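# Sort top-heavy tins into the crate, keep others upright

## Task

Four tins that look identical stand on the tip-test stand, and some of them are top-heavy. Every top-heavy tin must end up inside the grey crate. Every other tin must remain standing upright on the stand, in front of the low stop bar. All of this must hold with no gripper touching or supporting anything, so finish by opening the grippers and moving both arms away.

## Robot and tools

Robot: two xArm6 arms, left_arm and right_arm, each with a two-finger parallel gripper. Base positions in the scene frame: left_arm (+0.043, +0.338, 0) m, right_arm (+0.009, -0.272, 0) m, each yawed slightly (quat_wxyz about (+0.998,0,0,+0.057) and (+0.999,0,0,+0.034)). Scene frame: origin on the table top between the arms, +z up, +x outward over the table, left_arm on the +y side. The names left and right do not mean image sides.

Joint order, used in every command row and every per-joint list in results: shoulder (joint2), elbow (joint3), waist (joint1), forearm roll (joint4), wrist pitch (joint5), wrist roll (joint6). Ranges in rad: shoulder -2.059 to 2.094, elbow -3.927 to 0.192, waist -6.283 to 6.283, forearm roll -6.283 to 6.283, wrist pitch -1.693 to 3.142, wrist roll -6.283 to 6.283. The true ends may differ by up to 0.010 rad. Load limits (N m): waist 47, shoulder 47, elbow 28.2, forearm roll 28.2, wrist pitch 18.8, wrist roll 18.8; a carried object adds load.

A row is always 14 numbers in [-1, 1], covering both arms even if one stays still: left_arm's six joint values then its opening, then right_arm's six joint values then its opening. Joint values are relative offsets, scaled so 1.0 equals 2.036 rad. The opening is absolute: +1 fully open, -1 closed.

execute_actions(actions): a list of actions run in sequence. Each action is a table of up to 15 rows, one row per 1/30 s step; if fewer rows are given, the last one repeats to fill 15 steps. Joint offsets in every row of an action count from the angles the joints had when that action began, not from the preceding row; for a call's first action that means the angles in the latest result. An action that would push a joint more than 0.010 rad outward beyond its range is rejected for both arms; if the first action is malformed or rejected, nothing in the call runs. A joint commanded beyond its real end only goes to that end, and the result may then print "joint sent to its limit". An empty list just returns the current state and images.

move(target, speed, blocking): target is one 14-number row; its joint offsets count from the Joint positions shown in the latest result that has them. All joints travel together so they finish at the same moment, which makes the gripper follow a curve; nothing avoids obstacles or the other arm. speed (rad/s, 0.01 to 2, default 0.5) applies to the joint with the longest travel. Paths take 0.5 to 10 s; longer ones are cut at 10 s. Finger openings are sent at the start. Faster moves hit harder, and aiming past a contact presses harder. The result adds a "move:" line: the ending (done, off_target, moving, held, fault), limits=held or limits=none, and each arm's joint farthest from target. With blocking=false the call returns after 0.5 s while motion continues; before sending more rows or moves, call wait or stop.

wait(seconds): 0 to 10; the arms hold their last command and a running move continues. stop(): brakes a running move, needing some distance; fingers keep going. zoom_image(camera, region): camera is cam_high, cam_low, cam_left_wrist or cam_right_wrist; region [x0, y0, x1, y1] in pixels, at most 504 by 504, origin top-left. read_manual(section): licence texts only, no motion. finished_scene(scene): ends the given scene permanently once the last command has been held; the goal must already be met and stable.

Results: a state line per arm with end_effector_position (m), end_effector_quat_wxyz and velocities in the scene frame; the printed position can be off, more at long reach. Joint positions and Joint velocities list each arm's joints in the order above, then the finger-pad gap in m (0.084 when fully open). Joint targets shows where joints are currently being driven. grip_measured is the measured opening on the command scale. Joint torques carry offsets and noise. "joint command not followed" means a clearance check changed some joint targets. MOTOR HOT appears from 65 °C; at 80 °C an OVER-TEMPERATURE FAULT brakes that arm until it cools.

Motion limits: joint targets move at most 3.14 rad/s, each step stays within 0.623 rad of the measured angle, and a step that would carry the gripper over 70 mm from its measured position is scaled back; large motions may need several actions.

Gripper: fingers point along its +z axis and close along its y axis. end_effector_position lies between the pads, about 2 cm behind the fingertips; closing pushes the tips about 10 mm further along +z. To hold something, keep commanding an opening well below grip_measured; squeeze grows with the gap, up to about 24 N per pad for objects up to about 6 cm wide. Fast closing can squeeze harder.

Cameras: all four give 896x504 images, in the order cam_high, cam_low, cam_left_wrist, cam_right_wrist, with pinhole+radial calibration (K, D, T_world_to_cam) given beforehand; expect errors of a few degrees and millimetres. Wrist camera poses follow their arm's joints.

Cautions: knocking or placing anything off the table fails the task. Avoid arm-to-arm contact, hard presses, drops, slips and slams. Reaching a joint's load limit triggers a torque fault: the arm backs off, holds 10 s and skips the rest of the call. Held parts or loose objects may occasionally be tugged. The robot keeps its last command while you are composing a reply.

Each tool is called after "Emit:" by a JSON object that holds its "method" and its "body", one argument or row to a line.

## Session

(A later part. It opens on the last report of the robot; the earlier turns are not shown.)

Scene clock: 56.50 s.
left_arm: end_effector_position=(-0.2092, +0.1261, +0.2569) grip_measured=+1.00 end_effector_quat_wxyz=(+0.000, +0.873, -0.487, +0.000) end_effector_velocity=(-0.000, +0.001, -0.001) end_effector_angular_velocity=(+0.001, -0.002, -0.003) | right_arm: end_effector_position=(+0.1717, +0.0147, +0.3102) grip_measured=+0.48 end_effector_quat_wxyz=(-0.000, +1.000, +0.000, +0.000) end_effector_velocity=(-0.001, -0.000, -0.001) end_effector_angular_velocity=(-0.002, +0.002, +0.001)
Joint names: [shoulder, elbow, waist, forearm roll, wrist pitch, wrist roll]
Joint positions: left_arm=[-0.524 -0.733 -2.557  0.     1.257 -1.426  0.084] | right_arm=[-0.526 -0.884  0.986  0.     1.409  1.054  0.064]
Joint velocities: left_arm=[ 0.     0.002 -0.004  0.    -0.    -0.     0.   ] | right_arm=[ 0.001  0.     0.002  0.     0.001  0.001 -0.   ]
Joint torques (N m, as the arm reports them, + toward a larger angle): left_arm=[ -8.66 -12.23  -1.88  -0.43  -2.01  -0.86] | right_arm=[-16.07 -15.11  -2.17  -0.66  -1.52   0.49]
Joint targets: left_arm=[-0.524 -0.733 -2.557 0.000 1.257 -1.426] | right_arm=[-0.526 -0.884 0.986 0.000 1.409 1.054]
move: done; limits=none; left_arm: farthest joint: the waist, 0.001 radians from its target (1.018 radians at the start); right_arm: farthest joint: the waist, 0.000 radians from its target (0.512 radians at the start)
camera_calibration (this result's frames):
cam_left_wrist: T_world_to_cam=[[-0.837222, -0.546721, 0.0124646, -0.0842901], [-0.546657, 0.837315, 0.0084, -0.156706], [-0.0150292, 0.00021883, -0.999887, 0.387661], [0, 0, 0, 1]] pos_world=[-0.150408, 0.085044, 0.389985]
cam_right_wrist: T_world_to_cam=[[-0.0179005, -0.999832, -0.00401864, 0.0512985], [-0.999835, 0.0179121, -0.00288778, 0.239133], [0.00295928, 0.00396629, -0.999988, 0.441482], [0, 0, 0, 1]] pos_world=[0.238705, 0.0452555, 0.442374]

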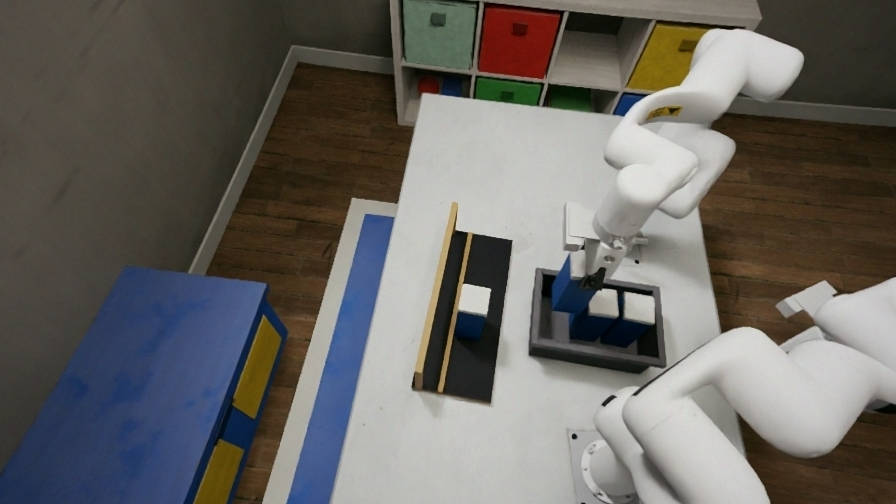

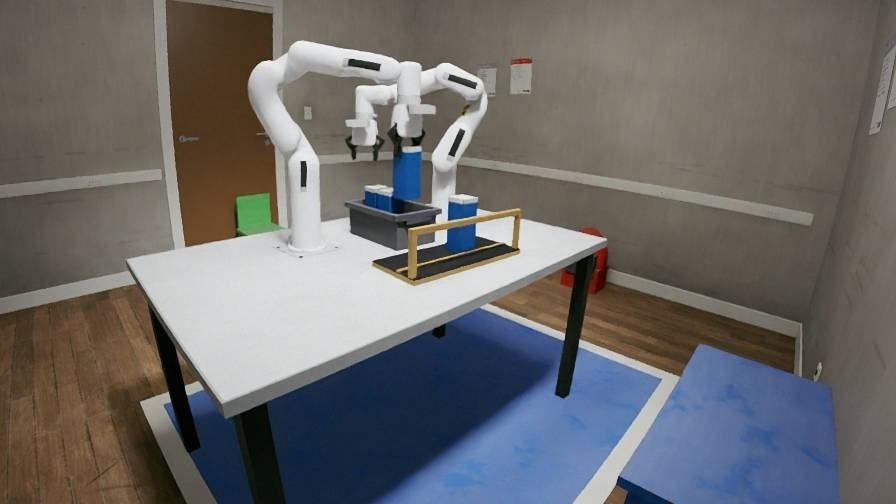

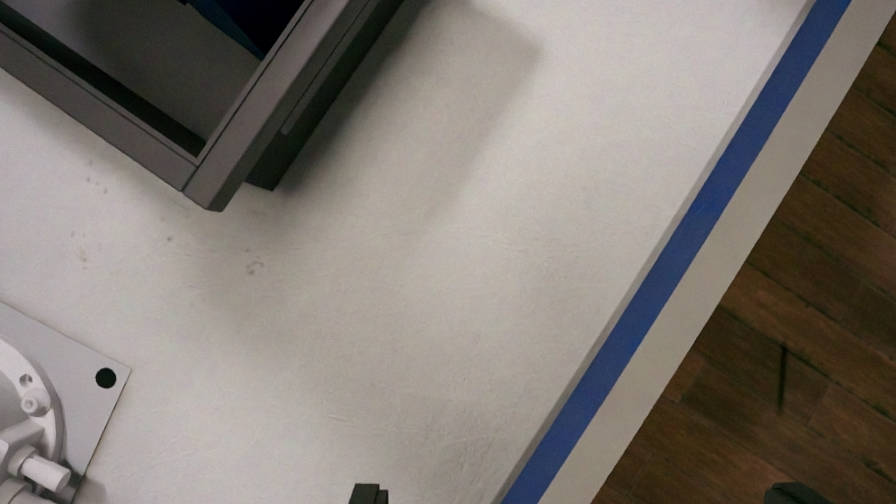

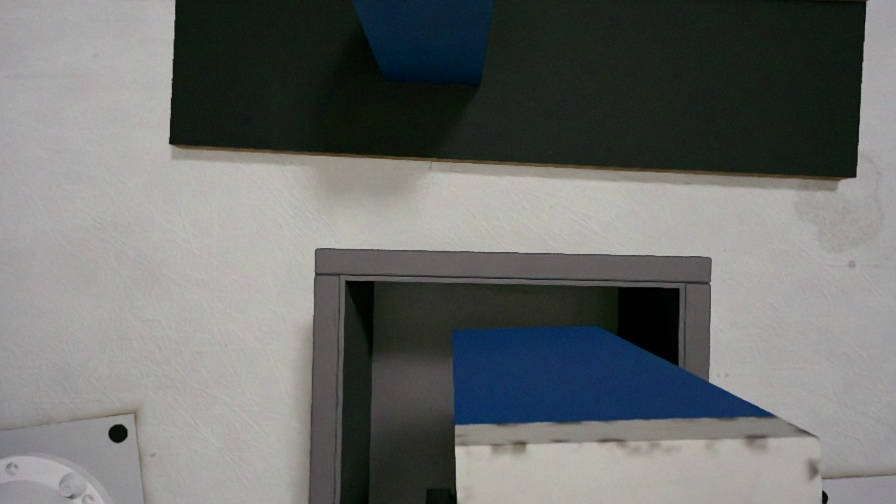

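Emit:
{"method": "move", "body": {
  "target": [0,0,0,0,0,0,1,0.0478,0.1785,0,0,-0.2263,0,-0.5],
  "speed": 0.4
}}

Emit:
{"method": "move", "body": {
  "target": [0,0,0,0,0,0,1,0,0,0,0,0,0,1]
}}

Emit:
{"method": "move", "body": {
  "target": [0,0,0,0,0,0,1,-0.04,-0.11,0,0,0.15,0,1],
  "speed": 0.6
}}

Emit:
{"method": "move", "body": {
  "target": [0,0,0,0,0,0,1,0,0,-0.55,0,0,0,1],
  "speed": 1.0
}}

Scene clock: 58.80 s.
left_arm: end_effector_position=(-0.2092, +0.1261, +0.2569) grip_measured=+1.00 end_effector_quat_wxyz=(+0.000, +0.873, -0.487, +0.000) end_effector_velocity=(+0.000, +0.000, -0.000) end_effector_angular_velocity=(-0.000, -0.000, +0.000) | right_arm: end_effector_position=(+0.1718, +0.0149, +0.1604) grip_measured=+0.48 end_effector_quat_wxyz=(-0.001, +1.000, +0.000, +0.000) end_effector_velocity=(-0.001, -0.000, -0.002) end_effector_angular_velocity=(-0.002, +0.002, +0.002)
Joint names: [shoulder, elbow, waist, forearm roll, wrist pitch, wrist roll]
Joint positions: left_arm=[-0.524 -0.733 -2.557  0.     1.257 -1.426  0.084] | right_arm=[-0.429 -0.521  0.986  0.     0.949  1.054  0.064]
Joint velocities: left_arm=[-0.     0.001  0.     0.    -0.     0.    -0.   ] | right_arm=[ 0.003  0.002  0.001  0.001 -0.002 -0.001 -0.   ]
Joint torques (N m, as the arm reports them, + toward a larger angle): left_arm=[ -8.57 -12.14  -1.79  -0.51  -1.93  -0.83] | right_arm=[-17.56 -14.38  -2.13  -0.65  -1.53   0.43]
Joint targets: left_arm=[-0.524 -0.733 -2.557 0.000 1.257 -1.426] | right_arm=[-0.429 -0.521 0.986 0.000 0.949 1.054]
move: done; limits=none; left_arm: farthest joint: the waist, 0.000 radians from its target (0.000 radians at the start); right_arm: farthest joint: the wrist pitch, 0.001 radians from its target (0.461 radians at the start)
camera_calibration (this result's frames):
cam_left_wrist: T_world_to_cam=[[-0.837222, -0.546721, 0.0124646, -0.0842903], [-0.546656, 0.837315, 0.00840015, -0.156706], [-0.0150293, 0.000218957, -0.999887, 0.387661], [0, 0, 0, 1]] pos_world=[-0.150408, 0.0850442, 0.389985]
cam_right_wrist: T_world_to_cam=[[-0.0180491, -0.999828, -0.00435704, 0.0509536], [-0.999832, 0.0180629, -0.00314643, 0.238867], [0.00322458, 0.00429952, -0.999986, 0.291669], [0, 0, 0, 1]] pos_world=[0.238806, 0.0453762, 0.292638]

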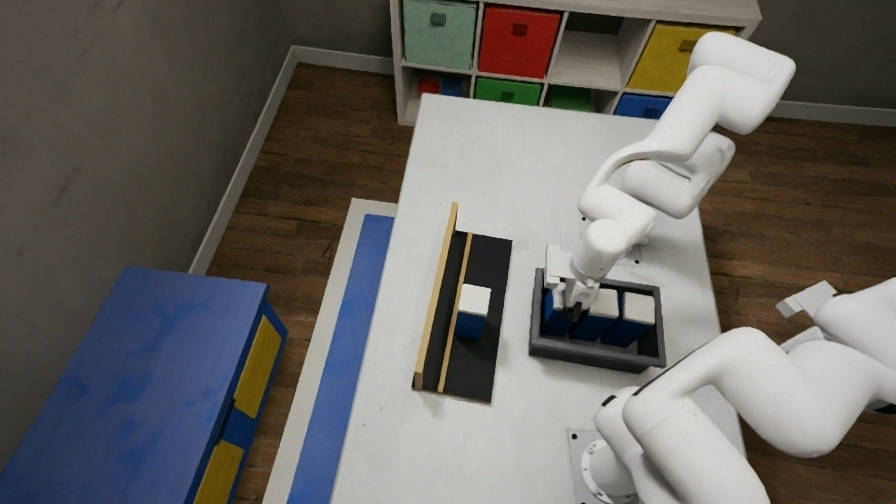

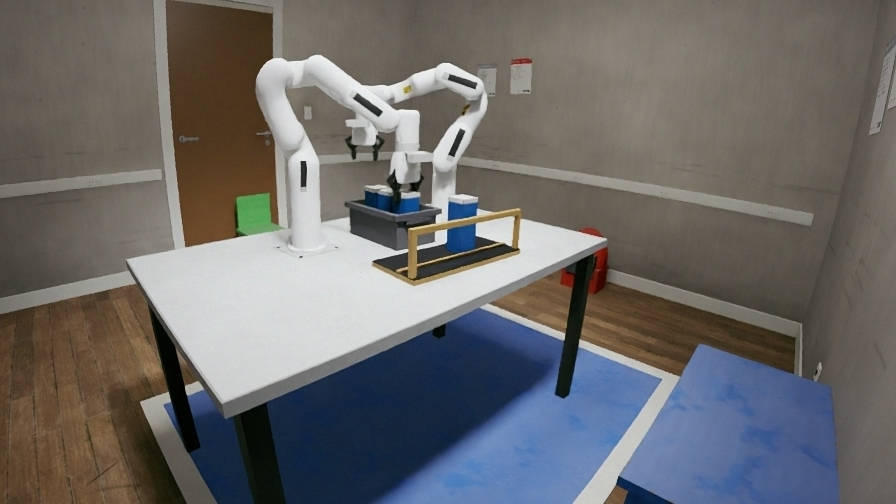

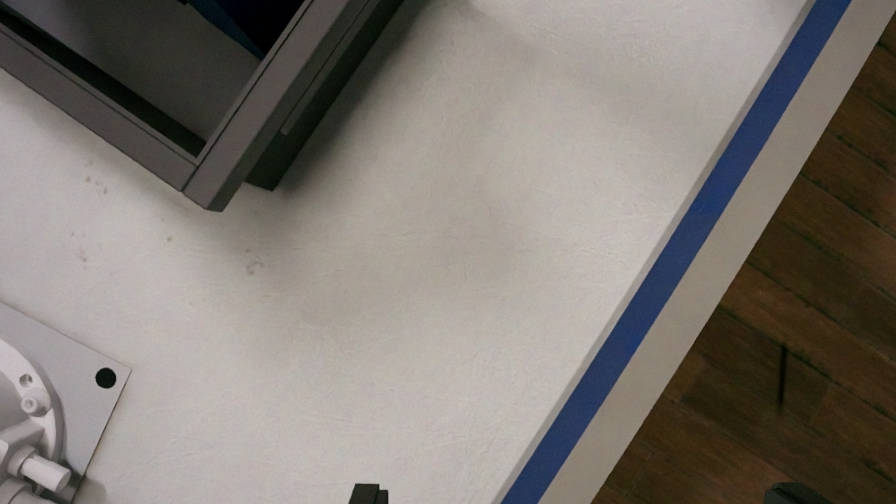

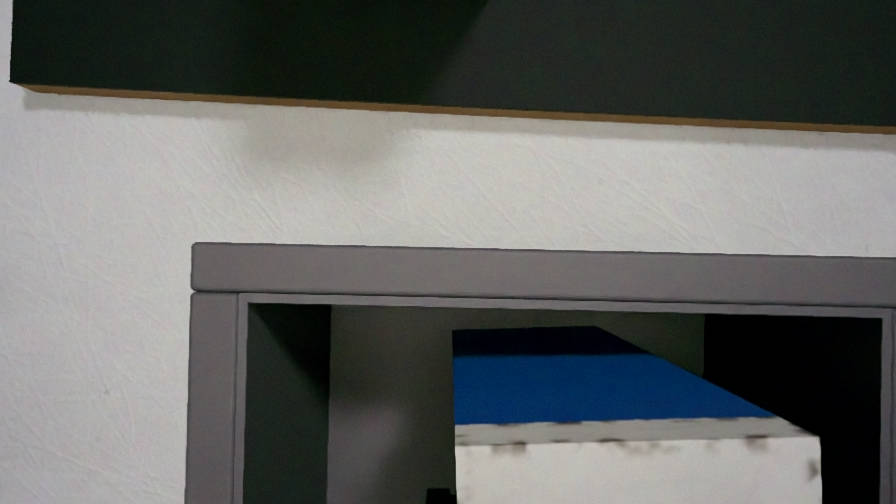

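Scene clock: 59.30 s.
left_arm: end_effector_position=(-0.2092, +0.1261, +0.2569) grip_measured=+1.00 end_effector_quat_wxyz=(+0.000, +0.873, -0.487, +0.000) end_effector_velocity=(+0.000, +0.000, -0.000) end_effector_angular_velocity=(-0.000, -0.000, -0.002) | right_arm: end_effector_position=(+0.1718, +0.0150, +0.1605) grip_measured=+1.00 end_effector_quat_wxyz=(-0.001, +1.000, +0.000, +0.000) end_effector_velocity=(-0.000, +0.000, -0.000) end_effector_angular_velocity=(-0.001, +0.001, +0.003)
Joint names: [shoulder, elbow, waist, forearm roll, wrist pitch, wrist roll]
Joint positions: left_arm=[-0.524 -0.733 -2.557  0.     1.257 -1.426  0.084] | right_arm=[-0.429 -0.521  0.986  0.     0.949  1.054  0.084]
Joint velocities: left_arm=[-0.     0.    -0.001  0.     0.     0.001 -0.   ] | right_arm=[ 0.001 -0.001  0.001 -0.     0.001 -0.002  0.   ]
Joint torques (N m, as the arm reports them, + toward a larger angle): left_arm=[ -8.78 -12.45  -1.73  -0.44  -1.95  -0.83] | right_arm=[-16.23 -13.41  -2.08  -0.58  -1.39   0.39]
Joint targets: left_arm=[-0.524 -0.733 -2.557 0.000 1.257 -1.426] | right_arm=[-0.429 -0.521 0.986 0.000 0.949 1.054]
move: done; limits=none; left_arm: farthest joint: the waist, 0.000 radians from its target (0.000 radians at the start); right_arm: farthest joint: the waist, 0.000 radians from its target (0.000 radians at the start)
camera_calibration (this result's frames):
cam_left_wrist: T_world_to_cam=[[-0.837222, -0.546721, 0.0124646, -0.0842902], [-0.546656, 0.837315, 0.0084003, -0.156706], [-0.0150294, 0.000219067, -0.999887, 0.387661], [0, 0, 0, 1]] pos_world=[-0.150408, 0.0850442, 0.389985]
cam_right_wrist: T_world_to_cam=[[-0.0180483, -0.999827, -0.00455314, 0.0510373], [-0.999832, 0.0180632, -0.0032537, 0.238913], [0.00333538, 0.00449365, -0.999984, 0.29172], [0, 0, 0, 1]] pos_world=[0.238821, 0.045402, 0.292726]

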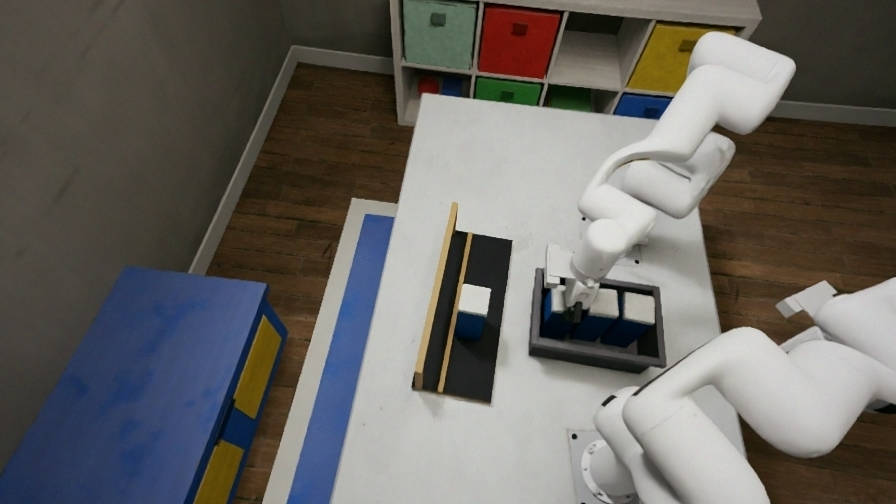

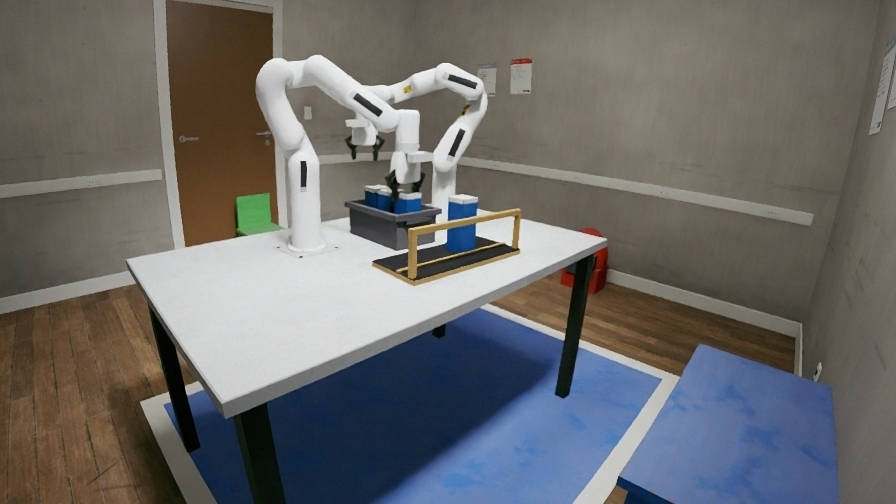

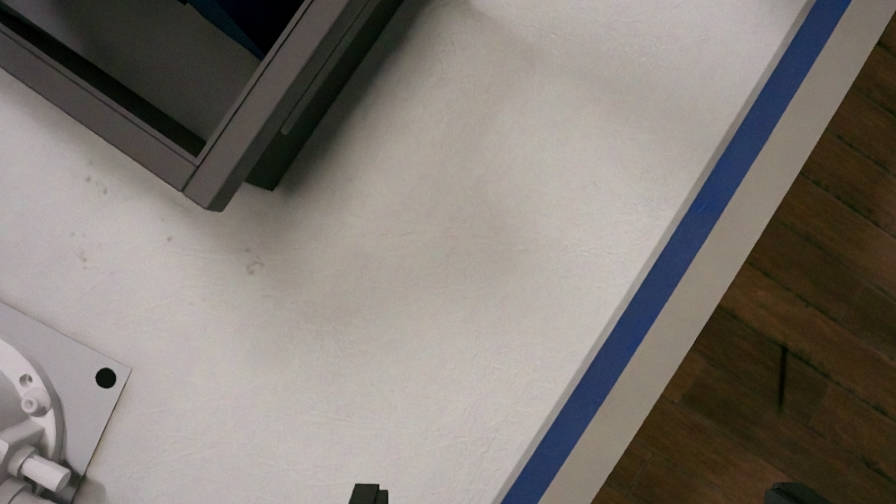

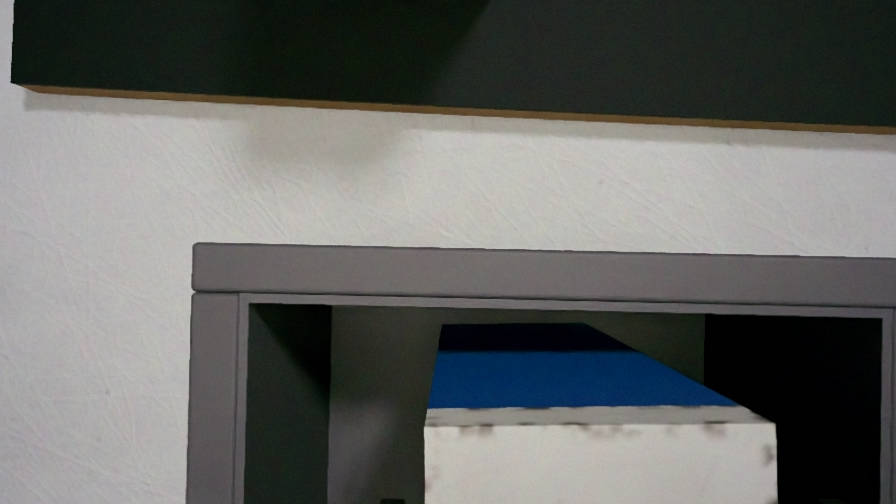

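Scene clock: 60.47 s.
left_arm: end_effector_position=(-0.2092, +0.1261, +0.2569) grip_measured=+1.00 end_effector_quat_wxyz=(+0.000, +0.873, -0.487, +0.000) end_effector_velocity=(+0.000, -0.000, +0.000) end_effector_angular_velocity=(-0.000, -0.000, +0.000) | right_arm: end_effector_position=(+0.1734, +0.0178, +0.2572) grip_measured=+1.00 end_effector_quat_wxyz=(-0.000, +1.000, +0.000, +0.000) end_effector_velocity=(-0.001, +0.001, +0.002) end_effector_angular_velocity=(+0.004, -0.003, +0.003)
Joint names: [shoulder, elbow, waist, forearm roll, wrist pitch, wrist roll]
Joint positions: left_arm=[-0.524 -0.733 -2.557  0.     1.257 -1.426  0.084] | right_arm=[-0.51  -0.745  0.986  0.     1.254  1.054  0.084]
Joint velocities: left_arm=[-0.  0.  0.  0. -0.  0.  0.] | right_arm=[-0.004 -0.002  0.003 -0.     0.001  0.    -0.   ]
Joint torques (N m, as the arm reports them, + toward a larger angle): left_arm=[ -8.8  -12.35  -1.81  -0.46  -2.12  -0.73] | right_arm=[-15.27 -14.18  -1.99  -0.61  -1.35   0.45]
Joint targets: left_arm=[-0.524 -0.733 -2.557 0.000 1.257 -1.426] | right_arm=[-0.511 -0.745 0.986 0.000 1.254 1.054]
move: done; limits=none; left_arm: farthest joint: the waist, 0.000 radians from its target (0.000 radians at the start); right_arm: farthest joint: the waist, 0.000 radians from its target (0.000 radians at the start)
camera_calibration (this result's frames):
cam_left_wrist: T_world_to_cam=[[-0.837222, -0.546721, 0.0124649, -0.0842903], [-0.546656, 0.837315, 0.00840028, -0.156706], [-0.0150296, 0.000218905, -0.999887, 0.387661], [0, 0, 0, 1]] pos_world=[-0.150408, 0.0850442, 0.389985]
cam_right_wrist: T_world_to_cam=[[-0.0179543, -0.99983, -0.00418295, 0.0542329], [-0.999834, 0.0179668, -0.00299274, 0.240698], [0.00306738, 0.00412852, -0.999987, 0.388532], [0, 0, 0, 1]] pos_world=[0.24044, 0.048295, 0.389474]

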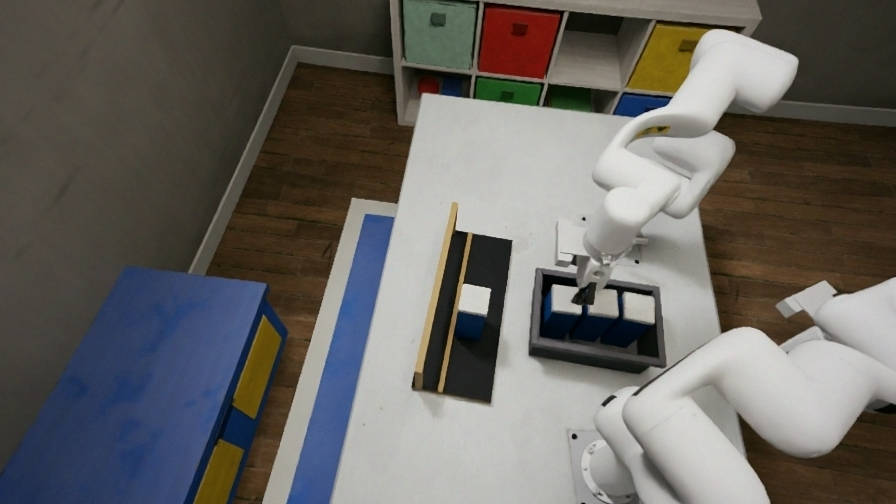

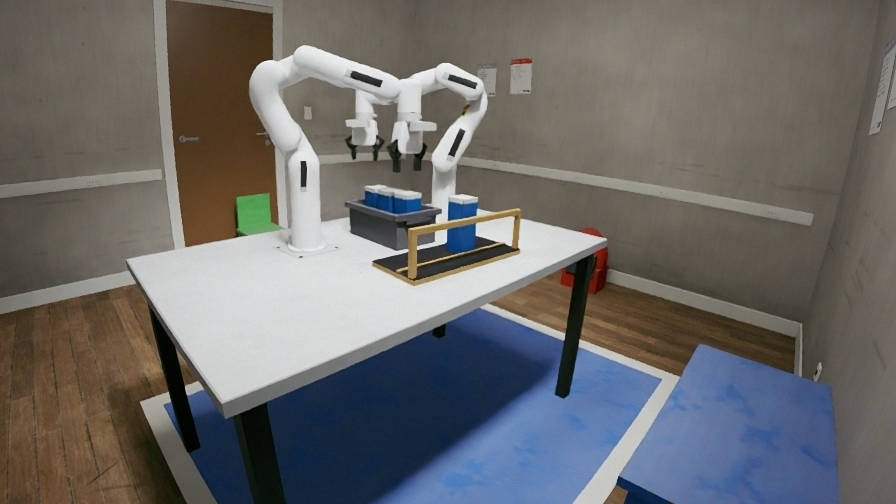

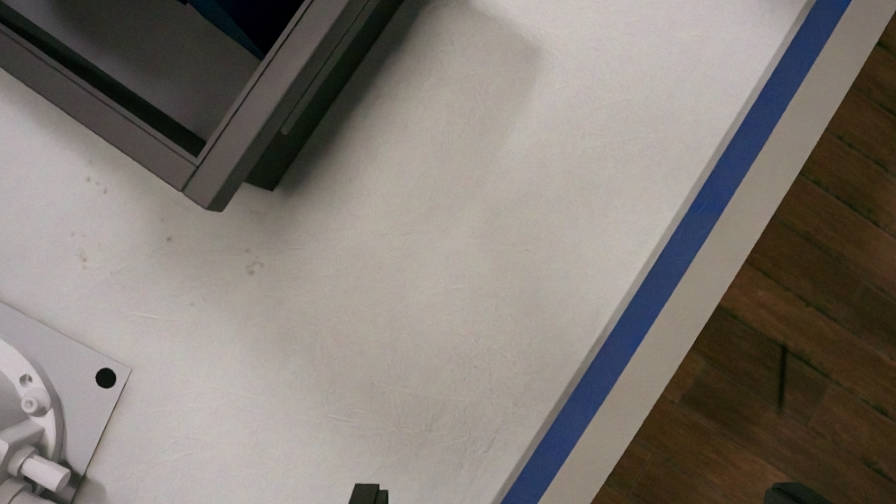

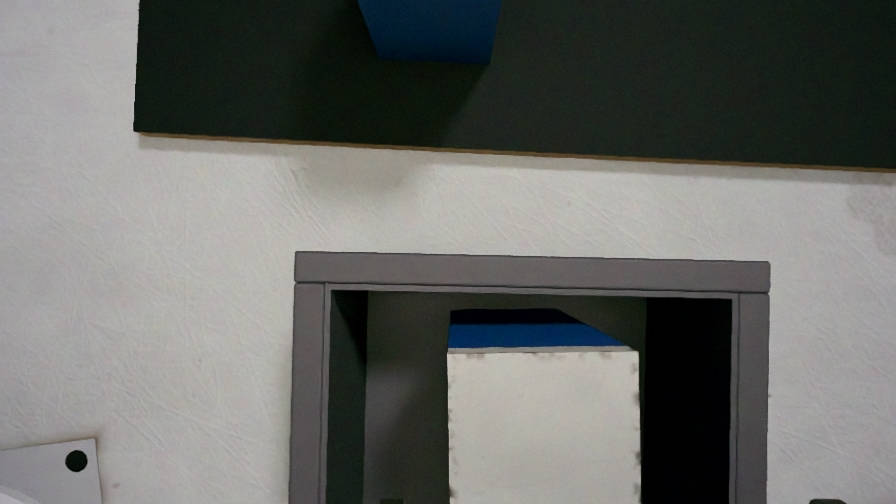

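Scene clock: 62.37 s.
left_arm: end_effector_position=(-0.2092, +0.1261, +0.2569) grip_measured=+1.00 end_effector_quat_wxyz=(+0.000, +0.873, -0.487, +0.000) end_effector_velocity=(+0.000, -0.000, -0.000) end_effector_angular_velocity=(-0.001, -0.000, -0.000) | right_arm: end_effector_position=(+0.3418, -0.2937, +0.2573) grip_measured=+1.00 end_effector_quat_wxyz=(-0.000, +0.848, -0.531, +0.000) end_effector_velocity=(-0.000, -0.001, -0.001) end_effector_angular_velocity=(-0.000, +0.001, -0.002)
Joint names: [shoulder, elbow, waist, forearm roll, wrist pitch, wrist roll]
Joint positions: left_arm=[-0.524 -0.733 -2.557  0.     1.257 -1.426  0.084] | right_arm=[-0.51  -0.745 -0.133  0.     1.254  1.054  0.084]
Joint velocities: left_arm=[ 0.     0.     0.     0.001 -0.001 -0.    -0.   ] | right_arm=[ 0.     0.002 -0.002 -0.    -0.     0.     0.   ]
Joint torques (N m, as the arm reports them, + toward a larger angle): left_arm=[ -8.75 -12.27  -2.04  -0.41  -2.08  -0.77] | right_arm=[-15.28 -14.09  -2.06  -0.74  -1.38   0.44]
Joint targets: left_arm=[-0.524 -0.733 -2.557 0.000 1.257 -1.426] | right_arm=[-0.510 -0.745 -0.134 0.000 1.254 1.054]
move: done; limits=none; left_arm: farthest joint: the waist, 0.000 radians from its target (0.000 radians at the start); right_arm: farthest joint: the waist, 0.001 radians from its target (1.120 radians at the start)
camera_calibration (this result's frames):
cam_left_wrist: T_world_to_cam=[[-0.837222, -0.546721, 0.0124649, -0.0842903], [-0.546656, 0.837315, 0.00840028, -0.156706], [-0.0150297, 0.000218865, -0.999887, 0.387661], [0, 0, 0, 1]] pos_world=[-0.150408, 0.0850442, 0.389985]
cam_right_wrist: T_world_to_cam=[[-0.907381, -0.420289, -0.00419858, 0.220022], [-0.420279, 0.90739, -0.0029737, 0.477783], [0.00505957, -0.000933704, -0.999987, 0.387136], [0, 0, 0, 1]] pos_world=[0.398487, -0.340701, 0.389476]

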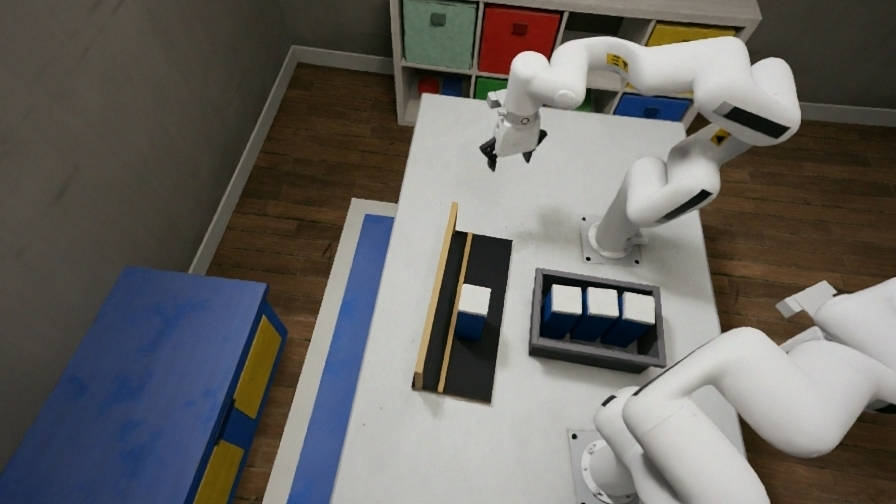

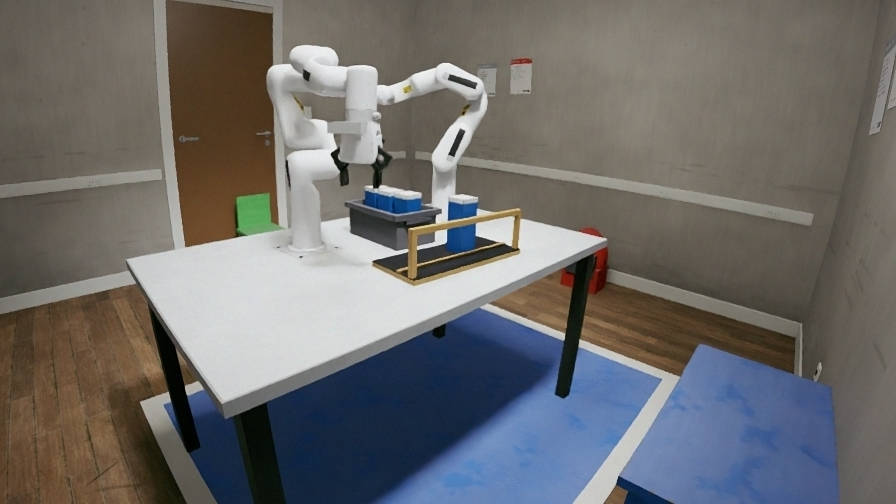

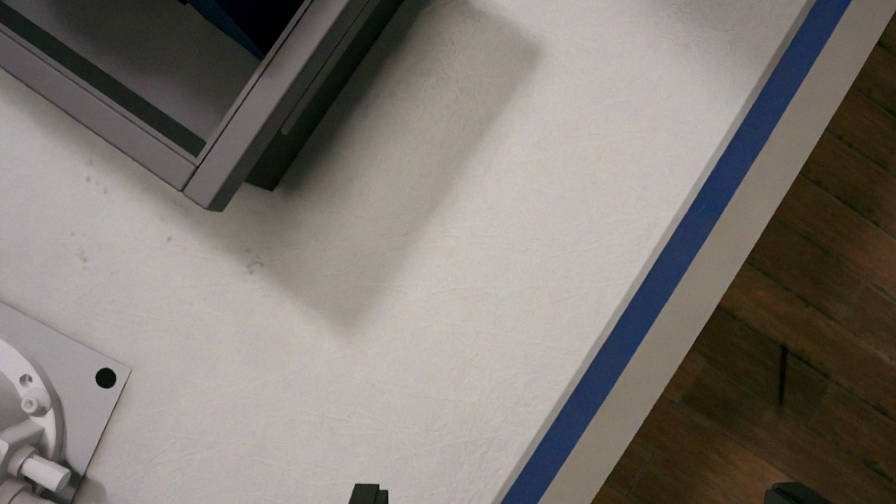

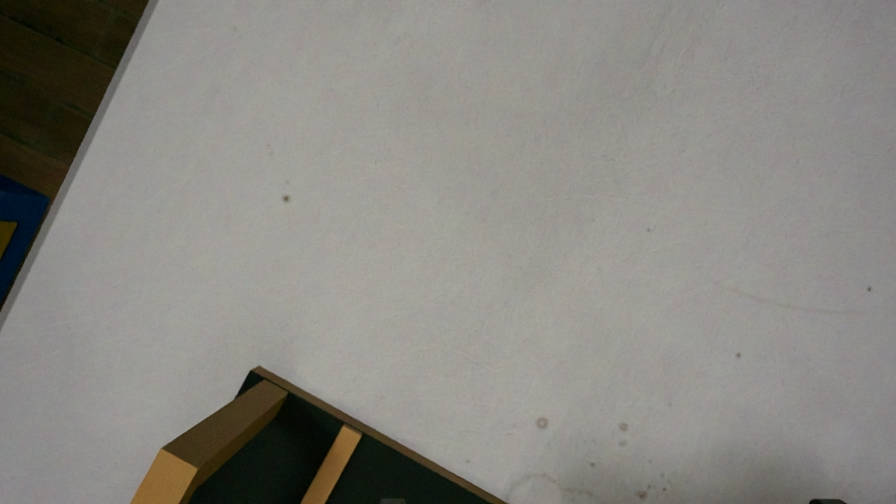

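Emit:
{"method": "finished_scene", "body": {
  "scene": 2
}}

The scene is finished: the task was done.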